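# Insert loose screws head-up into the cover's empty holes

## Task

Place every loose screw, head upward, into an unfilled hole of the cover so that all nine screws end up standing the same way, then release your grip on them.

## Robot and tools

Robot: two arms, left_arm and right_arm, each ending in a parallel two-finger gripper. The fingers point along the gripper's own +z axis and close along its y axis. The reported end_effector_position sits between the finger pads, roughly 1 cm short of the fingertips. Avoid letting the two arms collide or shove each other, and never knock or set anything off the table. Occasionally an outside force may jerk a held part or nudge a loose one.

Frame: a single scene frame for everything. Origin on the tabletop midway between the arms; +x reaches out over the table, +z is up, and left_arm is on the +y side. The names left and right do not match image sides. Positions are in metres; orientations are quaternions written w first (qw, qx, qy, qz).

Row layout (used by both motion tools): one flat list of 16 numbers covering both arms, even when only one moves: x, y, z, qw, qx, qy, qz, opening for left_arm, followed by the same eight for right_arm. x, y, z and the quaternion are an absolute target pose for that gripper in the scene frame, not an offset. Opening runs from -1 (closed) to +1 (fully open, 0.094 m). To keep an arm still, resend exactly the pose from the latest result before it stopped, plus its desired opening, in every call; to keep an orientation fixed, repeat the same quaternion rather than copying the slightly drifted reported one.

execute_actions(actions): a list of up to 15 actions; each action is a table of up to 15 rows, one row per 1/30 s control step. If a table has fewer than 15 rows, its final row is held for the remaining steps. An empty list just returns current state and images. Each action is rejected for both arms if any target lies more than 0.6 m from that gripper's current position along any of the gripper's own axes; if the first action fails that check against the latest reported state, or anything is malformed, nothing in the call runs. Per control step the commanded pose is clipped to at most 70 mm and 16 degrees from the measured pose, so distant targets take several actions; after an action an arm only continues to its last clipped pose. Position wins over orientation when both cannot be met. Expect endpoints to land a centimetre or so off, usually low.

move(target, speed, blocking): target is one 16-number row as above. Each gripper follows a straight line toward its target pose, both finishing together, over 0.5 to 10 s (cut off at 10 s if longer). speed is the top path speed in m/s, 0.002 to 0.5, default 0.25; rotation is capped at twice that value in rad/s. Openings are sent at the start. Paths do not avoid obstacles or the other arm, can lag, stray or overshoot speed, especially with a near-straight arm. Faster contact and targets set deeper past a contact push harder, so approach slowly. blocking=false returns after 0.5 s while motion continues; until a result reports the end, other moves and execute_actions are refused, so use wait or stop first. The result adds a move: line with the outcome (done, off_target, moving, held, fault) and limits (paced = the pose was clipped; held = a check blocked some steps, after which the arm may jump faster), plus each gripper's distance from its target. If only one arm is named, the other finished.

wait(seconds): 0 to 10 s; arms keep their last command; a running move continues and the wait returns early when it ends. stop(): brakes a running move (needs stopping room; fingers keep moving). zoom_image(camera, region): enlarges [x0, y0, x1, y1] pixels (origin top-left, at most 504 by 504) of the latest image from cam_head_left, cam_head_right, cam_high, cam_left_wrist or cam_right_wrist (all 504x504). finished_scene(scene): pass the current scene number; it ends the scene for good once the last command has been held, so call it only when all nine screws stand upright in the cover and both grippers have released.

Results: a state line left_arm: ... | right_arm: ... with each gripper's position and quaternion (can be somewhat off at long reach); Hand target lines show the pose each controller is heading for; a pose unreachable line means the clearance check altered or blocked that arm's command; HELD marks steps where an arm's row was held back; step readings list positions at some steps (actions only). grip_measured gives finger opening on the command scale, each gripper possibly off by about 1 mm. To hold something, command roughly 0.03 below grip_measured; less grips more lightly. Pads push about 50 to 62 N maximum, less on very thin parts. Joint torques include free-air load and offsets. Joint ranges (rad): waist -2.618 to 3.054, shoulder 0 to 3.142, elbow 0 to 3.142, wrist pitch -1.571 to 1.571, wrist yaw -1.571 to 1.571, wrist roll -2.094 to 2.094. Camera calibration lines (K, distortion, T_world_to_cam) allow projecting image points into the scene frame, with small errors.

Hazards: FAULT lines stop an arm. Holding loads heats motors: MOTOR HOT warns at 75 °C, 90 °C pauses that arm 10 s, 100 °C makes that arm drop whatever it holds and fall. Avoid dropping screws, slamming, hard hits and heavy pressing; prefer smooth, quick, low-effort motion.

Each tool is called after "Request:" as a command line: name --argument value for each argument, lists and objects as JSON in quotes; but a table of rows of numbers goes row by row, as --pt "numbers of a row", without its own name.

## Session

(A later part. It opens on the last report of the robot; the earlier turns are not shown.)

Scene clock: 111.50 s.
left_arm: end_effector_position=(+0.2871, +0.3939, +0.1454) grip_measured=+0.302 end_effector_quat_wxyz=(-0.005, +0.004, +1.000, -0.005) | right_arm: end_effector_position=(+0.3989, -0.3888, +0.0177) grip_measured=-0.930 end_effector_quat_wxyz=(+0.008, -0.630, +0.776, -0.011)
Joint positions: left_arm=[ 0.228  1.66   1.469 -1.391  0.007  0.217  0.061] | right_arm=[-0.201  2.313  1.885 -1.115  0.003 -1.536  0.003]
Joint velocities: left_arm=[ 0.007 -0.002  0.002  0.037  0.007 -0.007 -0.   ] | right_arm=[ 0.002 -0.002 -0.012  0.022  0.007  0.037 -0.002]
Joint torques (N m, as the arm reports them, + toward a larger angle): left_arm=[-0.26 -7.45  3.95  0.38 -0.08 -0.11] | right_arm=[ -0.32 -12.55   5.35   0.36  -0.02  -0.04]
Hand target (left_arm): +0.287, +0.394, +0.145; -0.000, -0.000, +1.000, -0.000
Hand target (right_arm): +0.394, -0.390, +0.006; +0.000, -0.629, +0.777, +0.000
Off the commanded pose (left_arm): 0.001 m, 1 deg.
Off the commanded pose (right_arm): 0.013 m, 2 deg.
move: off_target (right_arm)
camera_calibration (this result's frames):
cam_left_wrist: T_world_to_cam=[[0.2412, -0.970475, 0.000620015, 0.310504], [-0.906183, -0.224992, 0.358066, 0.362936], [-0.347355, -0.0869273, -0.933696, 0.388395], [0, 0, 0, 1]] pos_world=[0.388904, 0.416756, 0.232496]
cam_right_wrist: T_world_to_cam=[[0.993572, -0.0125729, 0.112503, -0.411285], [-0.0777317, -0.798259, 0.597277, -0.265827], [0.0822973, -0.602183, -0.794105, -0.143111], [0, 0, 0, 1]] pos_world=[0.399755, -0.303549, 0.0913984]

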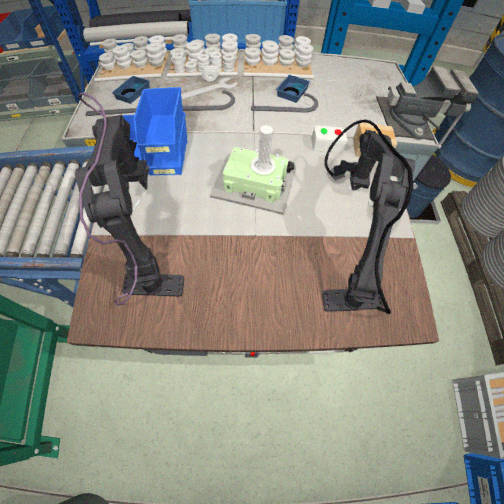

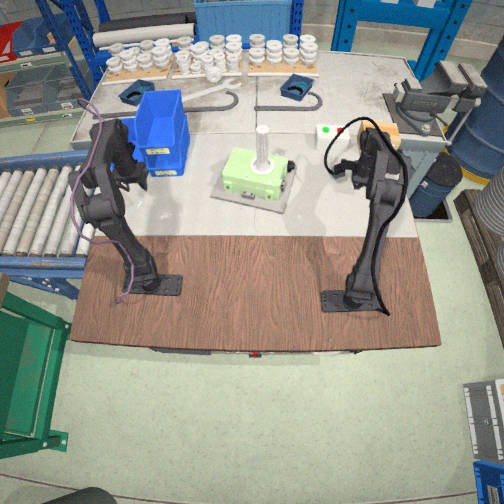

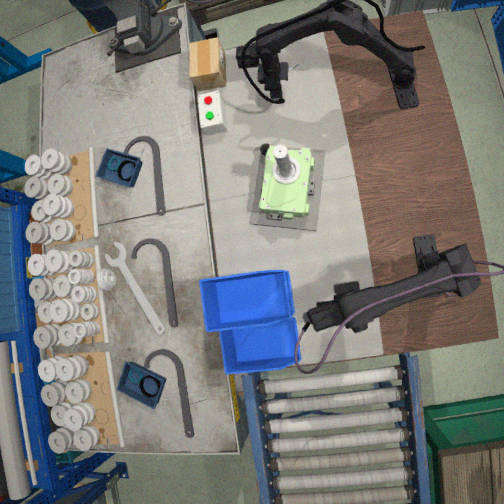

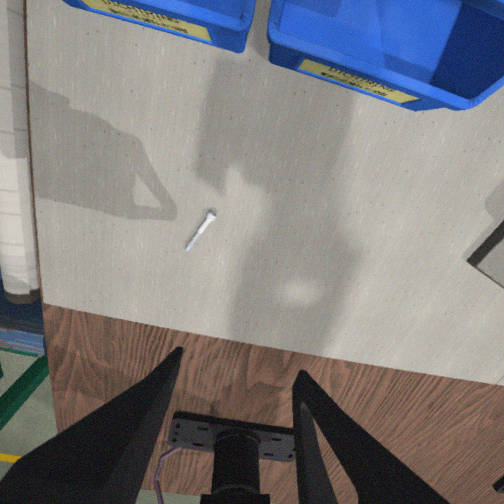

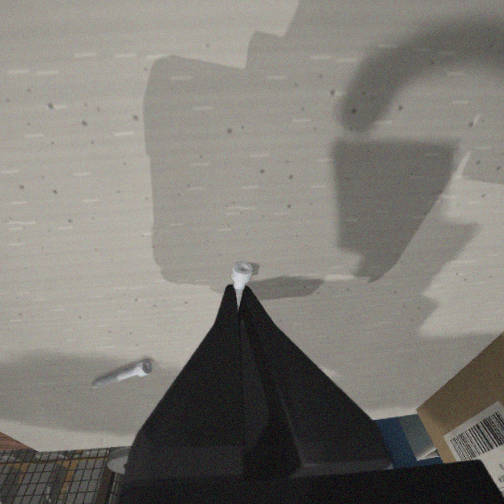

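Request:
move --target '[0.322,0.445,0.06,0,0.211,0.977,0,0.3,0.39,-0.38,0.10,0,-0.629,0.777,0,-1]'

Request:
move --target '[0.322,0.445,0.006,0,0.211,0.977,0,0.3,0.20,0.06,0.08,0,-0.30,0.954,0,-1]'

Scene clock: 113.20 s.
left_arm: end_effector_position=(+0.3240, +0.4408, +0.0644) grip_measured=+0.302 end_effector_quat_wxyz=(+0.001, +0.210, +0.978, -0.002) | right_arm: end_effector_position=(+0.3887, -0.3836, +0.0861) grip_measured=-0.930 end_effector_quat_wxyz=(-0.009, -0.628, +0.778, +0.008)
Joint positions: left_arm=[ 0.339  1.861  1.385 -1.096  0.004  0.743  0.061] | right_arm=[-0.194  2.303  2.14  -1.432  0.003 -1.523  0.003]
Joint velocities: left_arm=[ 0.002 -0.012  0.022 -0.051  0.037  0.007  0.   ] | right_arm=[-0.002 -0.017 -0.012 -0.037 -0.037 -0.007 -0.   ]
Joint torques (N m, as the arm reports them, + toward a larger angle): left_arm=[ 0.93 -7.8   4.06  0.38 -0.05  0.08] | right_arm=[  0.53 -15.91   7.82   0.08  -0.03   0.06]
Hand target (left_arm): +0.322, +0.445, +0.060; -0.001, +0.211, +0.977, -0.000
Hand target (right_arm): +0.390, -0.380, +0.100; +0.000, -0.629, +0.777, -0.000
Off the commanded pose (left_arm): 0.006 m, 0 deg.
Off the commanded pose (right_arm): 0.014 m, 1 deg.
move: off_target (right_arm)
camera_calibration (this result's frames):
cam_left_wrist: T_world_to_cam=[[-0.169857, -0.985467, -0.00211206, 0.487184], [-0.924903, 0.158677, 0.345509, 0.273733], [-0.340152, 0.0606404, -0.938413, 0.262589], [0, 0, 0, 1]] pos_world=[0.425248, 0.420744, 0.152869]
cam_right_wrist: T_world_to_cam=[[0.997864, -0.018645, 0.0626016, -0.408472], [-0.0522481, -0.803014, 0.593665, -0.314787], [0.0392011, -0.595668, -0.802274, -0.0647933], [0, 0, 0, 1]] pos_world=[0.393692, -0.29899, 0.160467]

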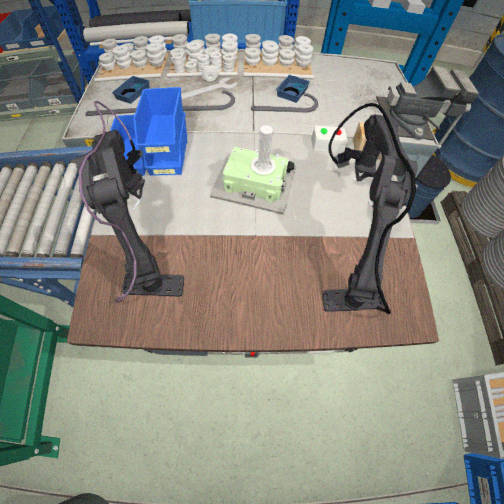

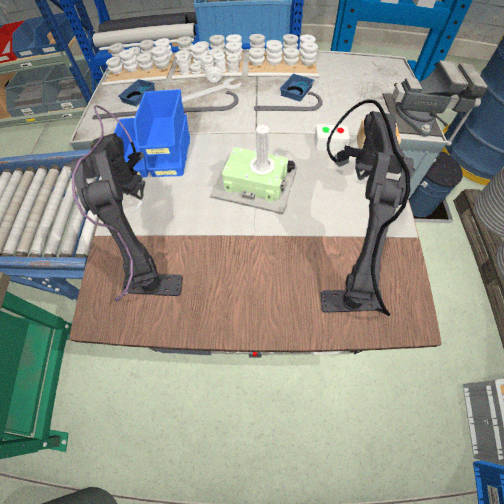

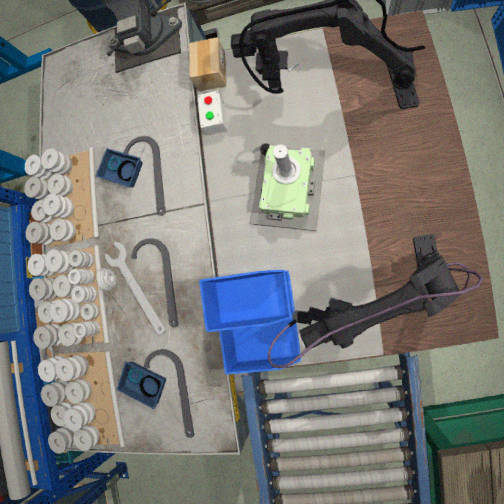

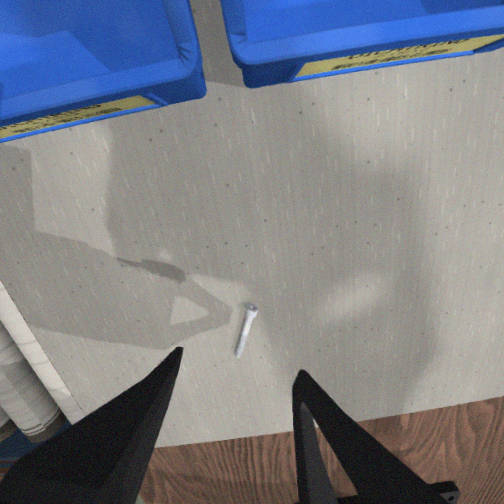

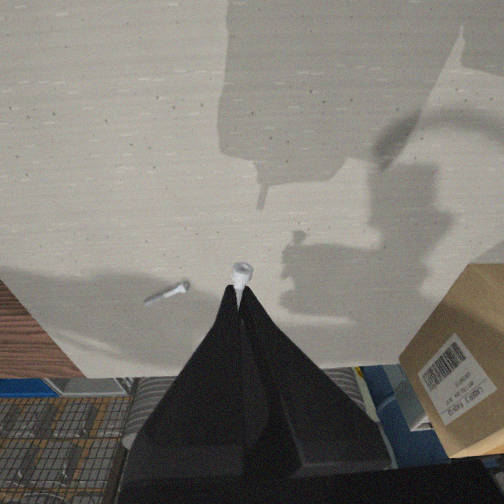

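Scene clock: 115.90 s.
left_arm: end_effector_position=(+0.3303, +0.4430, +0.0178) grip_measured=+0.302 end_effector_quat_wxyz=(+0.013, +0.211, +0.977, +0.006) | right_arm: end_effector_position=(+0.1971, +0.0626, +0.0831) grip_measured=-0.931 end_effector_quat_wxyz=(-0.004, -0.306, +0.952, +0.007)
Joint positions: left_arm=[ 0.339  1.915  1.263 -0.89   0.003  0.746  0.061] | right_arm=[ 0.955  2.293  2.111 -1.387 -0.015  0.361  0.003]
Joint velocities: left_arm=[ 0.002  0.007 -0.017  0.051 -0.007 -0.007 -0.001] | right_arm=[ 0.012 -0.017 -0.002 -0.095 -0.007  0.022  0.001]
Joint torques (N m, as the arm reports them, + toward a larger angle): left_arm=[ 1.   -7.03  2.97  0.45 -0.05  0.07] | right_arm=[ -0.37 -12.37   8.03   0.18   0.05   0.05]
Hand target (left_arm): +0.322, +0.445, +0.007; -0.000, +0.211, +0.977, -0.000
Hand target (right_arm): +0.202, +0.062, +0.080; -0.006, -0.300, +0.954, +0.001
Off the commanded pose (left_arm): 0.015 m, 2 deg.
Off the commanded pose (right_arm): 0.005 m, 1 deg.
move: off_target (left_arm)
camera_calibration (this result's frames):
cam_left_wrist: T_world_to_cam=[[-0.172983, -0.984791, -0.0162091, 0.491267], [-0.933496, 0.15868, 0.321568, 0.298555], [-0.314106, 0.0707569, -0.946748, 0.207982], [0, 0, 0, 1]] pos_world=[0.429009, 0.421704, 0.108863]
cam_right_wrist: T_world_to_cam=[[0.72731, -0.682664, 0.0706365, -0.11455], [-0.580507, -0.557017, 0.593922, 0.124028], [-0.366104, -0.47297, -0.801416, 0.278205], [0, 0, 0, 1]] pos_world=[0.257165, 0.122469, 0.157387]

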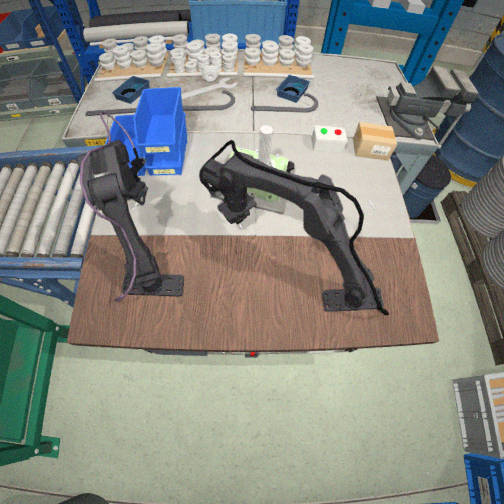

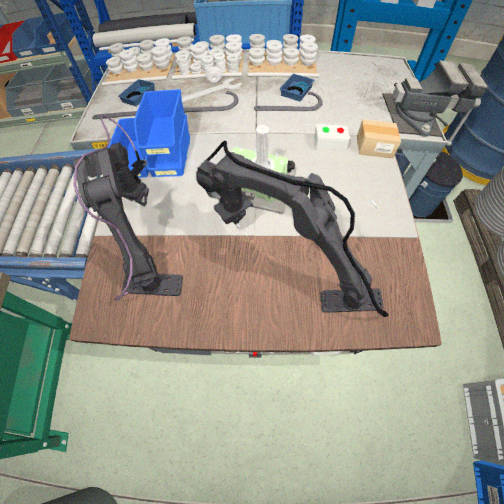

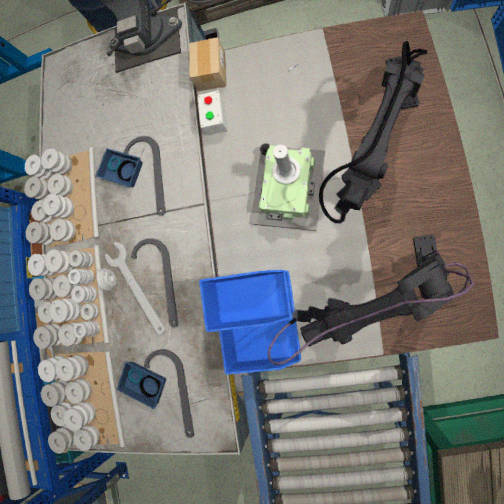

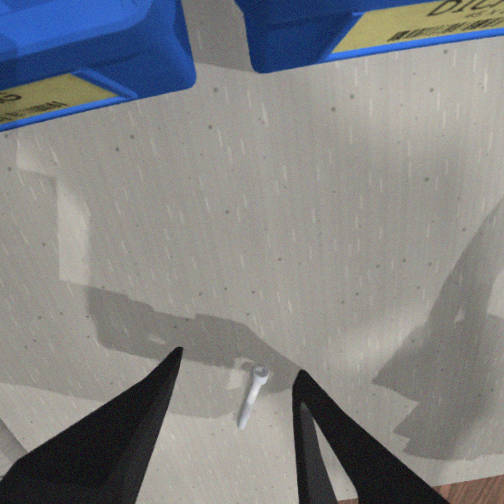

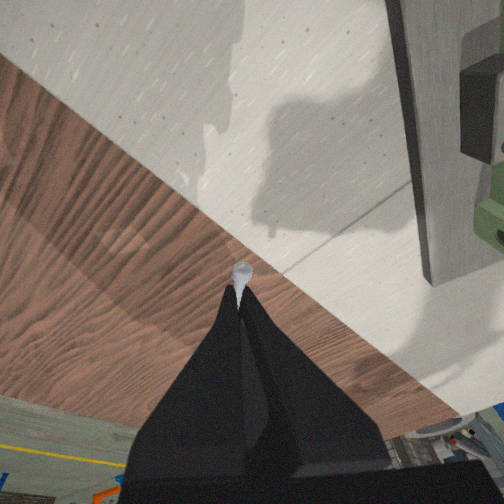

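Request:
move --target '[0.304,0.449,0.03,0,0.211,0.977,0,0.3,0.20,0.06,0.012,0,-0.30,0.954,0,-1]' --speed 0.1

Request:
move --target '[0.304,0.449,0.006,0,0.211,0.977,0,0.3,0.20,0.06,0.012,0,-0.30,0.954,0,0.2]' --speed 0.1

Scene clock: 117.27 s.
left_arm: end_effector_position=(+0.3110, +0.4471, +0.0258) grip_measured=+0.302 end_effector_quat_wxyz=(+0.002, +0.211, +0.978, -0.001) | right_arm: end_effector_position=(+0.1990, +0.0631, +0.0220) grip_measured=-0.931 end_effector_quat_wxyz=(+0.004, -0.304, +0.953, +0.009)
Joint positions: left_arm=[ 0.369  1.867  1.233 -0.935  0.003  0.775  0.061] | right_arm=[ 0.955  2.3    1.88  -1.133 -0.008  0.366  0.003]
Joint velocities: left_arm=[-0.032 -0.022 -0.007 -0.007 -0.051  0.037 -0.001] | right_arm=[-0.002 -0.002  0.002  0.007 -0.007 -0.007 -0.   ]
Joint torques (N m, as the arm reports them, + toward a larger angle): left_arm=[ 0.97 -9.64  3.67  0.14 -0.05  0.08] | right_arm=[ -0.12 -12.77   5.25   0.41   0.07   0.04]
Hand target (left_arm): +0.304, +0.449, +0.030; -0.000, +0.211, +0.977, -0.000
Hand target (right_arm): +0.200, +0.060, +0.012; -0.000, -0.300, +0.954, +0.000
Off the commanded pose (left_arm): 0.008 m, 0 deg.
Off the commanded pose (right_arm): 0.010 m, 1 deg.
move: done
camera_calibration (this result's frames):
cam_left_wrist: T_world_to_cam=[[-0.172481, -0.985006, -0.00362444, 0.491696], [-0.925212, 0.160746, 0.34372, 0.273285], [-0.337984, 0.0626386, -0.939065, 0.22001], [0, 0, 0, 1]] pos_world=[0.412015, 0.426613, 0.114452]
cam_right_wrist: T_world_to_cam=[[0.722306, -0.687473, 0.0752058, -0.110057], [-0.592076, -0.558523, 0.580946, 0.164418], [-0.35738, -0.464148, -0.81046, 0.22806], [0, 0, 0, 1]] pos_world=[0.258347, 0.122024, 0.0975922]

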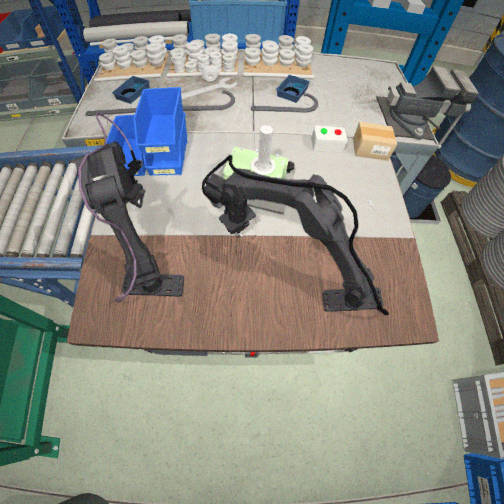

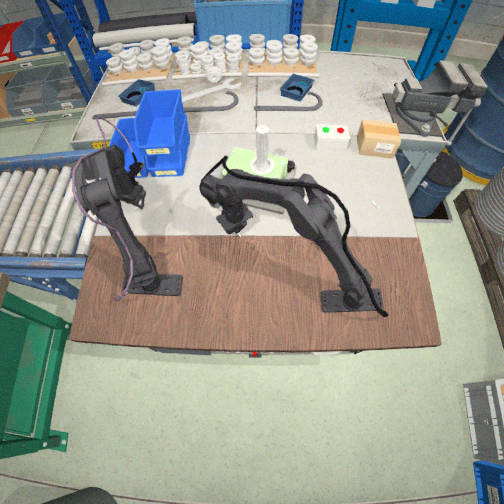

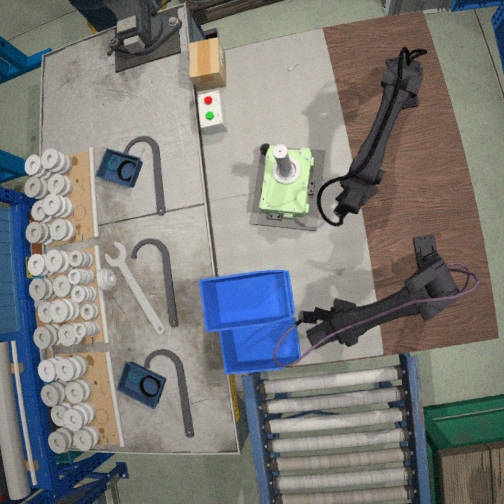

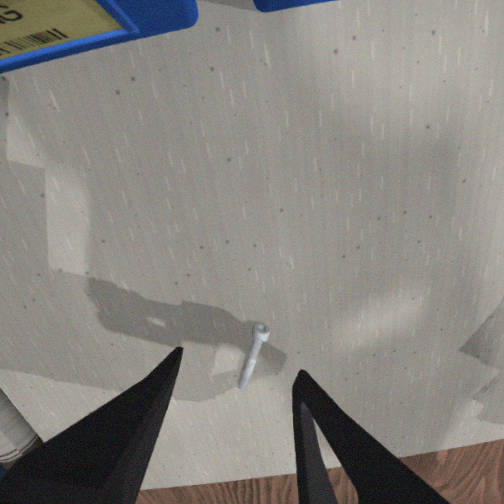

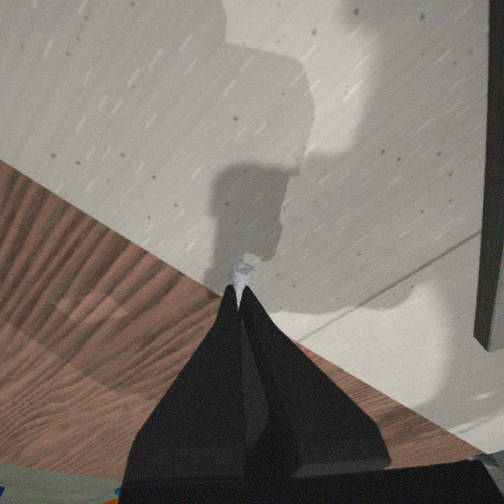

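Scene clock: 117.97 s.
left_arm: end_effector_position=(+0.3076, +0.4458, +0.0169) grip_measured=+0.301 end_effector_quat_wxyz=(+0.002, +0.211, +0.977, -0.001) | right_arm: end_effector_position=(+0.1991, +0.0632, +0.0220) grip_measured=+0.198 end_effector_quat_wxyz=(+0.005, -0.303, +0.953, +0.009)
Joint positions: left_arm=[ 0.369  1.867  1.194 -0.895  0.003  0.776  0.061] | right_arm=[ 0.955  2.3    1.88  -1.133 -0.008  0.367  0.056]
Joint velocities: left_arm=[-0.007  0.002 -0.022 -0.051 -0.066  0.022 -0.002] | right_arm=[-0.007  0.017 -0.002  0.007  0.007  0.037 -0.001]
Joint torques (N m, as the arm reports them, + toward a larger angle): left_arm=[ 0.96 -6.97  2.48  0.67 -0.05  0.07] | right_arm=[ -0.1  -12.73   5.37   0.41   0.07   0.05]
Hand target (left_arm): +0.304, +0.449, +0.006; -0.000, +0.211, +0.977, -0.000
Hand target (right_arm): +0.200, +0.060, +0.012; +0.000, -0.300, +0.954, -0.000
Off the commanded pose (left_arm): 0.012 m, 0 deg.
Off the commanded pose (right_arm): 0.010 m, 1 deg.
move: off_target (left_arm)
camera_calibration (this result's frames):
cam_left_wrist: T_world_to_cam=[[-0.173228, -0.984873, -0.00419998, 0.490033], [-0.925459, 0.161316, 0.342788, 0.273234], [-0.336925, 0.0632675, -0.939403, 0.209982], [0, 0, 0, 1]] pos_world=[0.408503, 0.425258, 0.105655]
cam_right_wrist: T_world_to_cam=[[0.721999, -0.687761, 0.0755086, -0.110035], [-0.592596, -0.558355, 0.580577, 0.164606], [-0.357137, -0.463922, -0.810697, 0.228061], [0, 0, 0, 1]] pos_world=[0.258439, 0.122034, 0.0976306]

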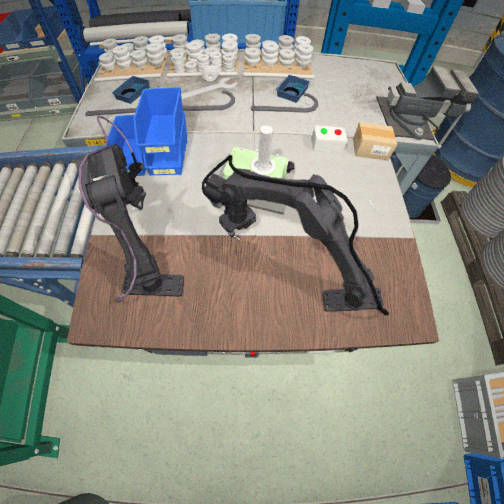

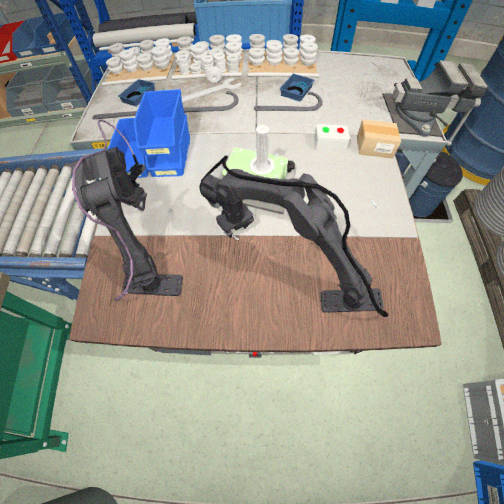

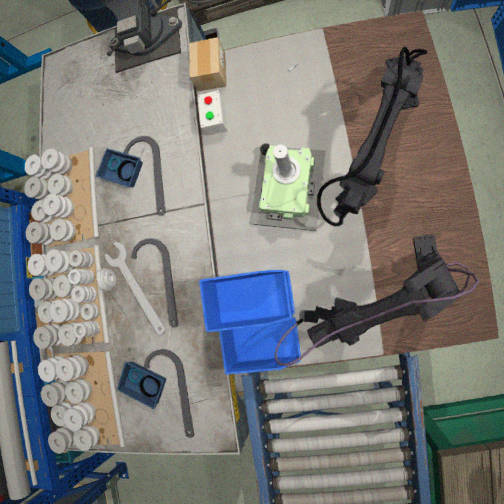

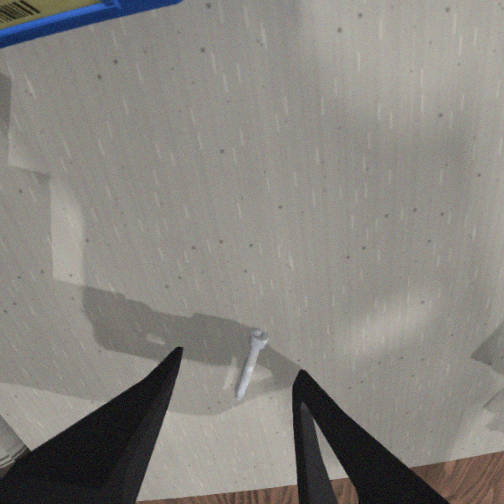

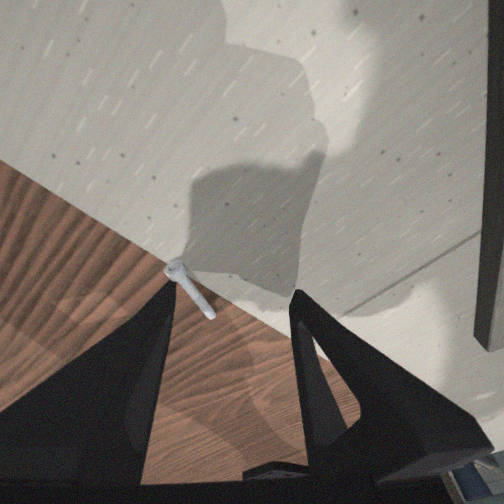

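Request:
move --target '[0.318,0.443,0.006,0,0.211,0.977,0,0.3,0.20,0.06,0.09,0,-0.30,0.954,0,0.2]' --speed 0.1

Request:
move --target '[0.318,0.443,0.006,0,0.211,0.977,0,0.3,0.326,-0.452,0.07,0,-0.216,0.976,0,0.2]'

Scene clock: 120.13 s.
left_arm: end_effector_position=(+0.3079, +0.4455, +0.0165) grip_measured=+0.301 end_effector_quat_wxyz=(-0.003, +0.208, +0.978, +0.003) | right_arm: end_effector_position=(+0.1967, +0.0596, +0.0830) grip_measured=+0.198 end_effector_quat_wxyz=(-0.008, -0.303, +0.953, -0.001)
Joint positions: left_arm=[ 0.361  1.873  1.2   -0.901 -0.009  0.762  0.061] | right_arm=[ 0.955  2.3    2.123 -1.408 -0.008  0.367  0.056]
Joint velocities: left_arm=[-0.017 -0.007 -0.002  0.037 -0.066 -0.007  0.   ] | right_arm=[-0.007 -0.002 -0.007 -0.051 -0.066 -0.022  0.   ]
Joint torques (N m, as the arm reports them, + toward a larger angle): left_arm=[-1.07 -4.8   5.75  0.58  0.09 -0.07] | right_arm=[ -0.11 -14.45   7.85   0.16   0.07   0.05]
Hand target (left_arm): +0.317, +0.443, +0.006; +0.000, +0.211, +0.977, +0.000
Hand target (right_arm): +0.200, +0.060, +0.090; +0.000, -0.300, +0.954, +0.000
Off the commanded pose (left_arm): 0.015 m, 1 deg.
Off the commanded pose (right_arm): 0.008 m, 1 deg.
move: off_target (left_arm)
camera_calibration (this result's frames):
cam_left_wrist: T_world_to_cam=[[-0.166909, -0.985901, -0.0118514, 0.48842], [-0.923344, 0.15208, 0.352572, 0.276972], [-0.345799, 0.0697904, -0.93571, 0.209534], [0, 0, 0, 1]] pos_world=[0.409719, 0.424789, 0.104199]
cam_right_wrist: T_world_to_cam=[[0.723372, -0.685699, 0.0809316, -0.116228], [-0.582192, -0.542724, 0.605395, 0.120723], [-0.371195, -0.485043, -0.7918, 0.27748], [0, 0, 0, 1]] pos_world=[0.257359, 0.120412, 0.15603]

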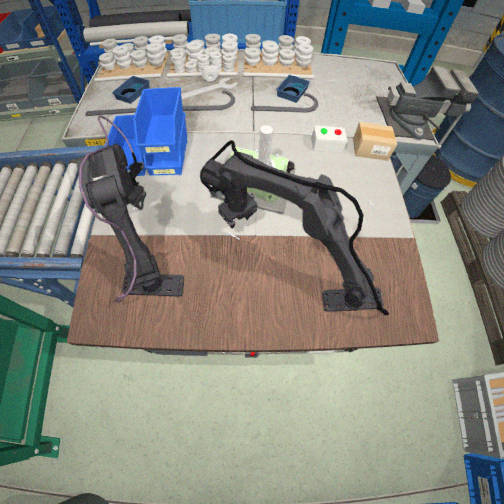

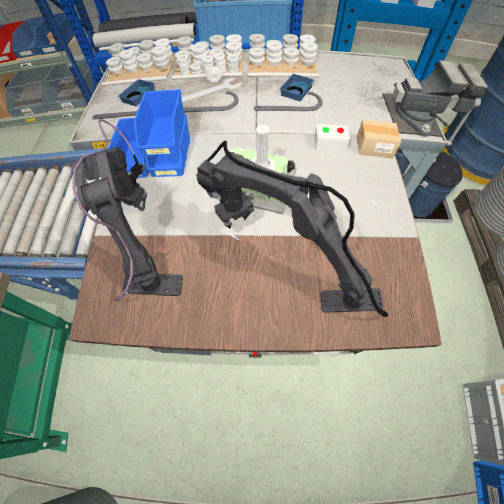

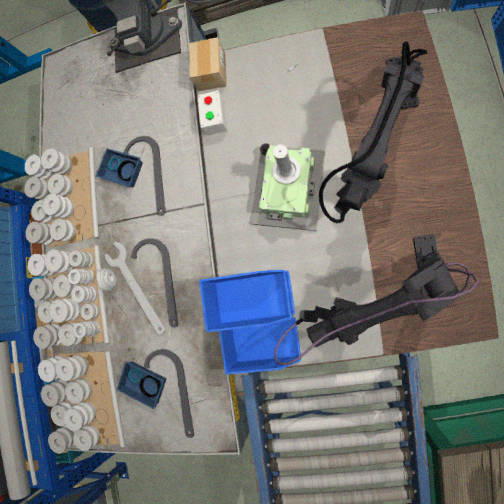

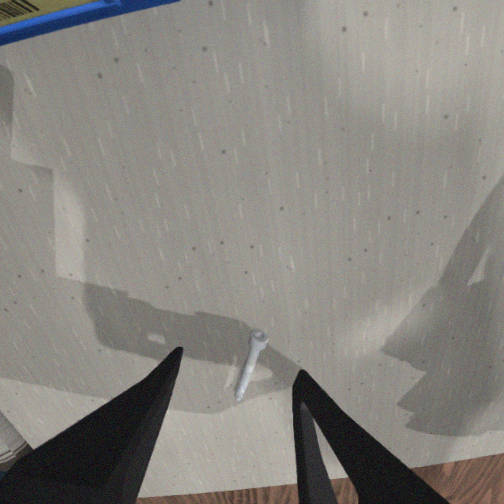

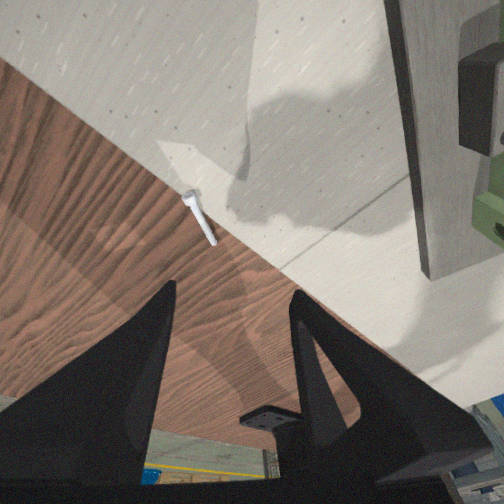

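Scene clock: 122.87 s.
left_arm: end_effector_position=(+0.3077, +0.4455, +0.0165) grip_measured=+0.301 end_effector_quat_wxyz=(-0.004, +0.208, +0.978, +0.003) | right_arm: end_effector_position=(+0.3204, -0.4566, +0.0711) grip_measured=+0.198 end_effector_quat_wxyz=(+0.008, -0.210, +0.978, -0.008)
Joint positions: left_arm=[ 0.361  1.873  1.2   -0.902 -0.009  0.762  0.061] | right_arm=[-0.404  2.043  1.666 -1.172  0.005 -0.799  0.056]
Joint velocities: left_arm=[-0.007 -0.007  0.007 -0.066 -0.051 -0.007 -0.   ] | right_arm=[-0.007  0.002  0.007 -0.022 -0.081 -0.051 -0.   ]
Joint torques (N m, as the arm reports them, + toward a larger angle): left_arm=[-1.09 -4.82  5.76  0.59  0.1  -0.07] | right_arm=[  0.49 -10.37   8.06   0.18  -0.08  -0.06]
Hand target (left_arm): +0.317, +0.443, +0.006; +0.000, +0.211, +0.977, -0.000
Hand target (right_arm): +0.324, -0.453, +0.070; +0.007, -0.216, +0.976, -0.002
Off the commanded pose (left_arm): 0.015 m, 1 deg.
Off the commanded pose (right_arm): 0.007 m, 2 deg.
move: off_target (left_arm)
camera_calibration (this result's frames):
cam_left_wrist: T_world_to_cam=[[-0.16692, -0.9859, -0.0118113, 0.488389], [-0.923045, 0.152045, 0.35337, 0.276696], [-0.346591, 0.0698869, -0.935409, 0.209661], [0, 0, 0, 1]] pos_world=[0.409592, 0.42478, 0.104112]
cam_right_wrist: T_world_to_cam=[[0.574683, -0.811265, 0.10765, -0.570221], [-0.696007, -0.415313, 0.585738, 0.015796], [-0.430481, -0.411539, -0.803319, 0.116924], [0, 0, 0, 1]] pos_world=[0.389024, -0.407921, 0.146059]

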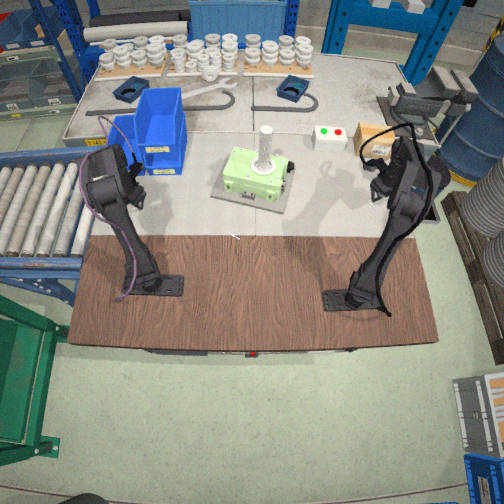

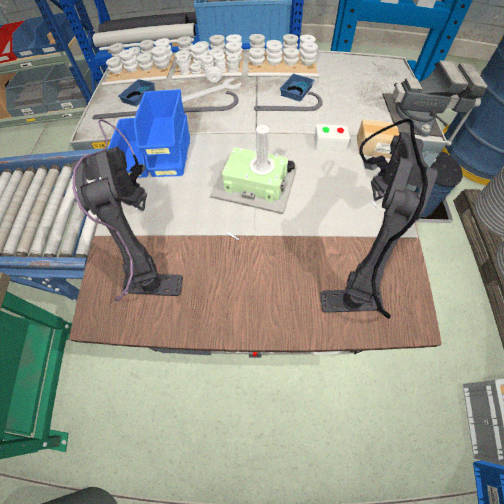

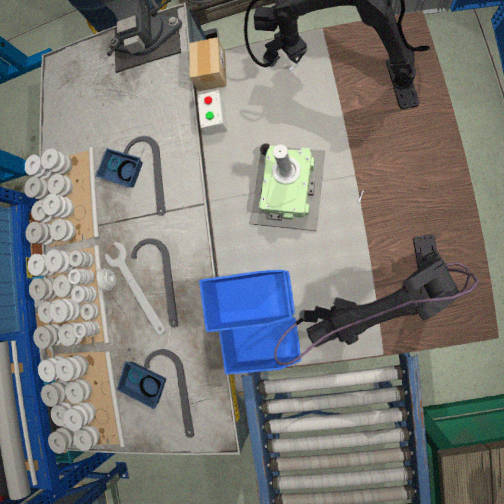

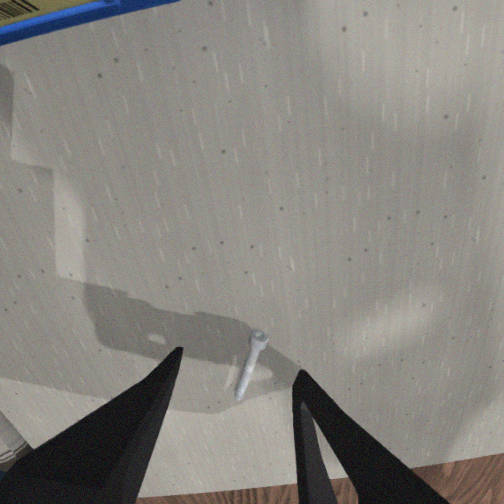

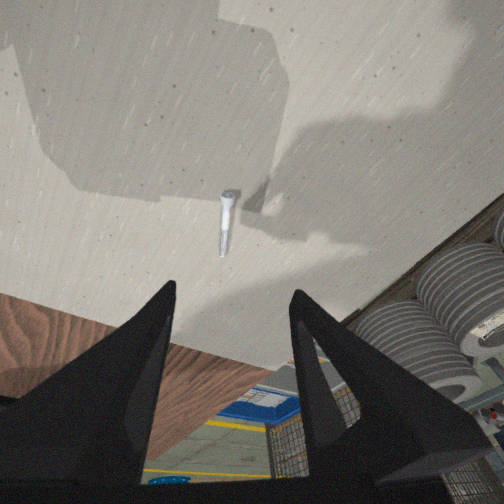

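Request:
move --target '[0.314,0.445,0.035,0,0.211,0.977,0,0.3,0.328,-0.451,0.006,0,-0.216,0.976,0,0.2]' --speed 0.1

Request:
move --target '[0.314,0.445,0.006,0,0.211,0.977,0,0.3,0.328,-0.451,0.006,0,-0.216,0.976,0,-1]' --speed 0.1

Scene clock: 124.00 s.
left_arm: end_effector_position=(+0.3061, +0.4449, +0.0253) grip_measured=+0.301 end_effector_quat_wxyz=(-0.013, +0.208, +0.978, -0.003) | right_arm: end_effector_position=(+0.3263, -0.4548, +0.0166) grip_measured=+0.199 end_effector_quat_wxyz=(+0.001, -0.215, +0.977, -0.005)
Joint positions: left_arm=[ 0.361  1.873  1.238 -0.961 -0.009  0.762  0.061] | right_arm=[-0.395  2.124  1.569 -1.008  0.006 -0.799  0.056]
Joint velocities: left_arm=[ 0.012 -0.022  0.012 -0.051 -0.066  0.081  0.   ] | right_arm=[ 0.002 -0.022 -0.002 -0.066 -0.007  0.037 -0.   ]
Joint torques (N m, as the arm reports them, + toward a larger angle): left_arm=[-0.26 -8.68  6.89  0.1   0.09  0.01] | right_arm=[  0.44 -10.75   5.02   0.54  -0.06   0.05]
Hand target (left_arm): +0.314, +0.445, +0.035; +0.000, +0.211, +0.977, +0.000
Hand target (right_arm): +0.328, -0.451, +0.006; -0.000, -0.216, +0.976, -0.000
Off the commanded pose (left_arm): 0.013 m, 2 deg.
Off the commanded pose (right_arm): 0.011 m, 1 deg.
move: off_target (left_arm, right_arm)
camera_calibration (this result's frames):
cam_left_wrist: T_world_to_cam=[[-0.167054, -0.985947, -0.000996288, 0.487446], [-0.915494, 0.154741, 0.371384, 0.268251], [-0.366011, 0.0629531, -0.928479, 0.226153], [0, 0, 0, 1]] pos_world=[0.409786, 0.424849, 0.110839]
cam_right_wrist: T_world_to_cam=[[0.584131, -0.806002, 0.095665, -0.566824], [-0.683508, -0.424911, 0.593522, 0.0440162], [-0.43773, -0.412082, -0.799112, 0.0784854], [0, 0, 0, 1]] pos_world=[0.395541, -0.405816, 0.0908193]

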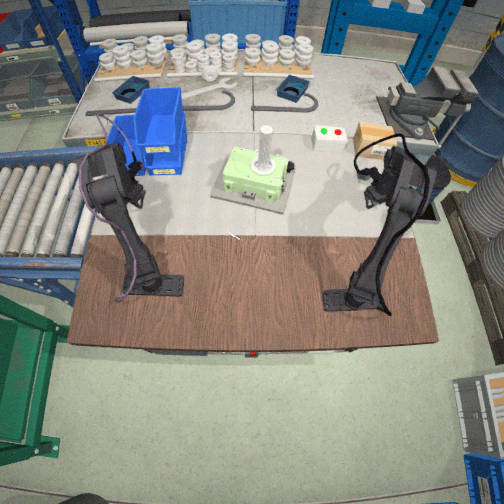

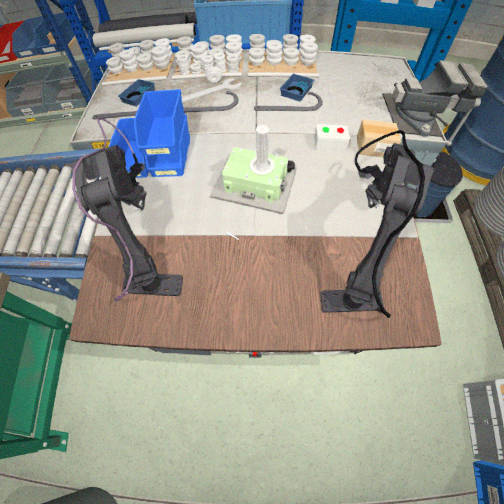

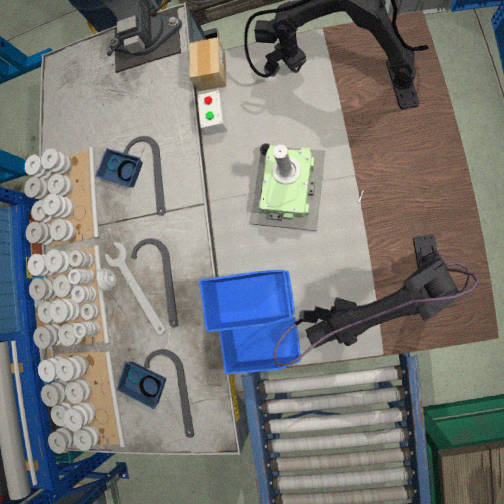

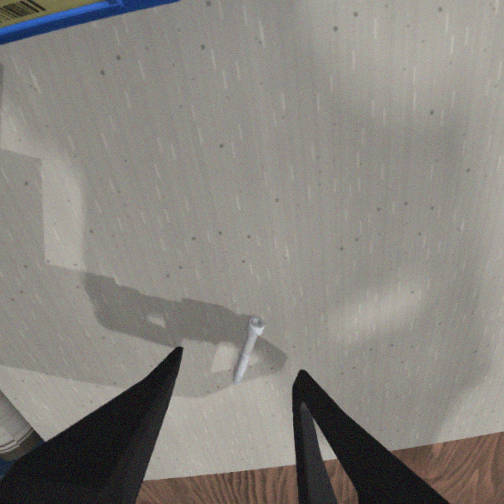

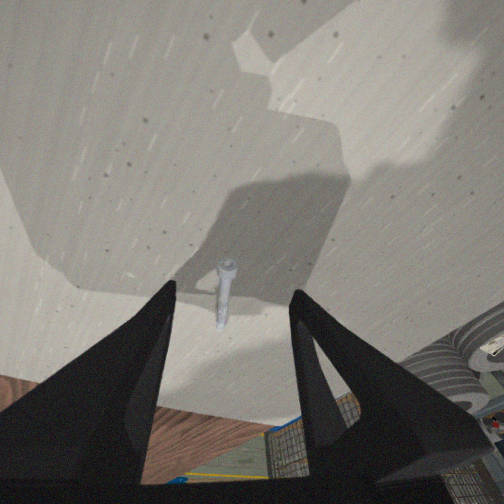

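Scene clock: 124.73 s.
left_arm: end_effector_position=(+0.3158, +0.4483, +0.0171) grip_measured=+0.301 end_effector_quat_wxyz=(+0.003, +0.208, +0.978, +0.007) | right_arm: end_effector_position=(+0.3274, -0.4548, +0.0166) grip_measured=-0.930 end_effector_quat_wxyz=(+0.004, -0.215, +0.977, -0.005)
Joint positions: left_arm=[ 0.361  1.888  1.223 -0.894 -0.009  0.762  0.061] | right_arm=[-0.395  2.124  1.569 -1.004  0.003 -0.799  0.003]
Joint velocities: left_arm=[ 0.002  0.017 -0.002 -0.037  0.037 -0.022  0.   ] | right_arm=[ 0.002 -0.022  0.027 -0.022  0.007  0.066 -0.001]
Joint torques (N m, as the arm reports them, + toward a larger angle): left_arm=[-0.26 -6.72  3.13  0.57  0.09  0.01] | right_arm=[  0.52 -10.7    5.08   0.51  -0.03   0.05]
Hand target (left_arm): +0.314, +0.445, +0.006; -0.000, +0.211, +0.978, +0.000
Hand target (right_arm): +0.328, -0.451, +0.006; -0.000, -0.216, +0.976, -0.000
Off the commanded pose (left_arm): 0.012 m, 1 deg.
Off the commanded pose (right_arm): 0.011 m, 1 deg.
move: off_target (left_arm, right_arm)
camera_calibration (this result's frames):
cam_left_wrist: T_world_to_cam=[[-0.166692, -0.985824, -0.0191205, 0.492521], [-0.928199, 0.150347, 0.340357, 0.286123], [-0.332657, 0.0744824, -0.940102, 0.206378], [0, 0, 0, 1]] pos_world=[0.416332, 0.42715, 0.10605]
cam_right_wrist: T_world_to_cam=[[0.583681, -0.806082, 0.0977139, -0.56736], [-0.686381, -0.425514, 0.589762, 0.0455532], [-0.433818, -0.411302, -0.801644, 0.078137], [0, 0, 0, 1]] pos_world=[0.396321, -0.405817, 0.0912114]

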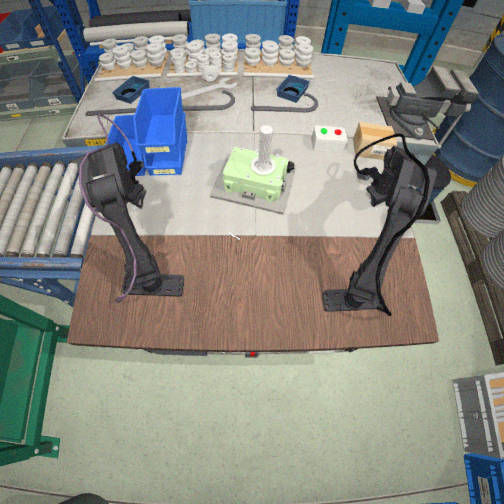

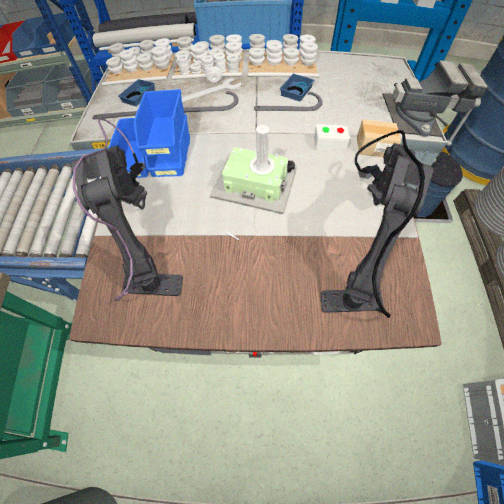

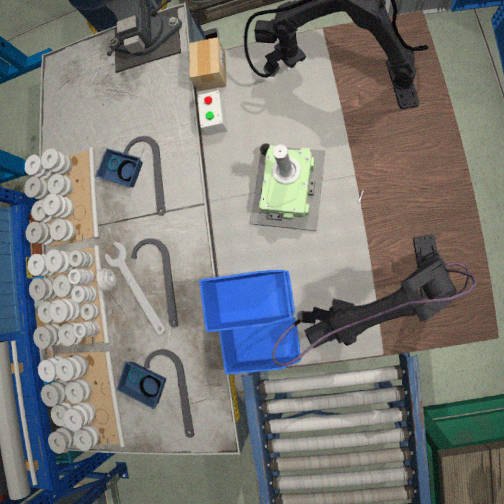

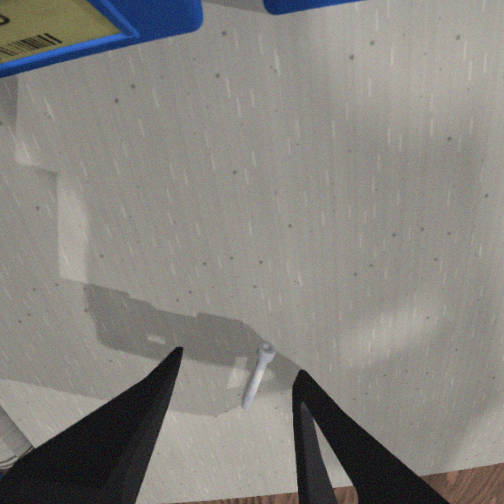

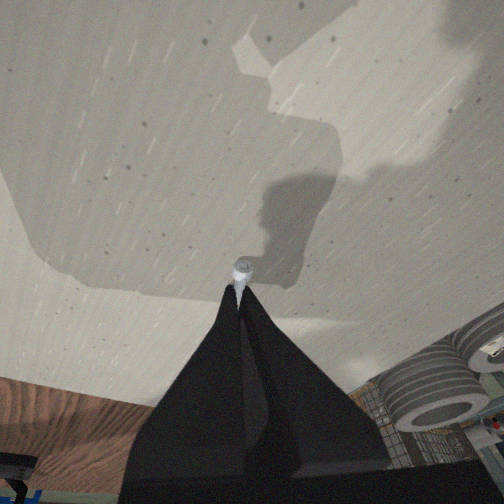

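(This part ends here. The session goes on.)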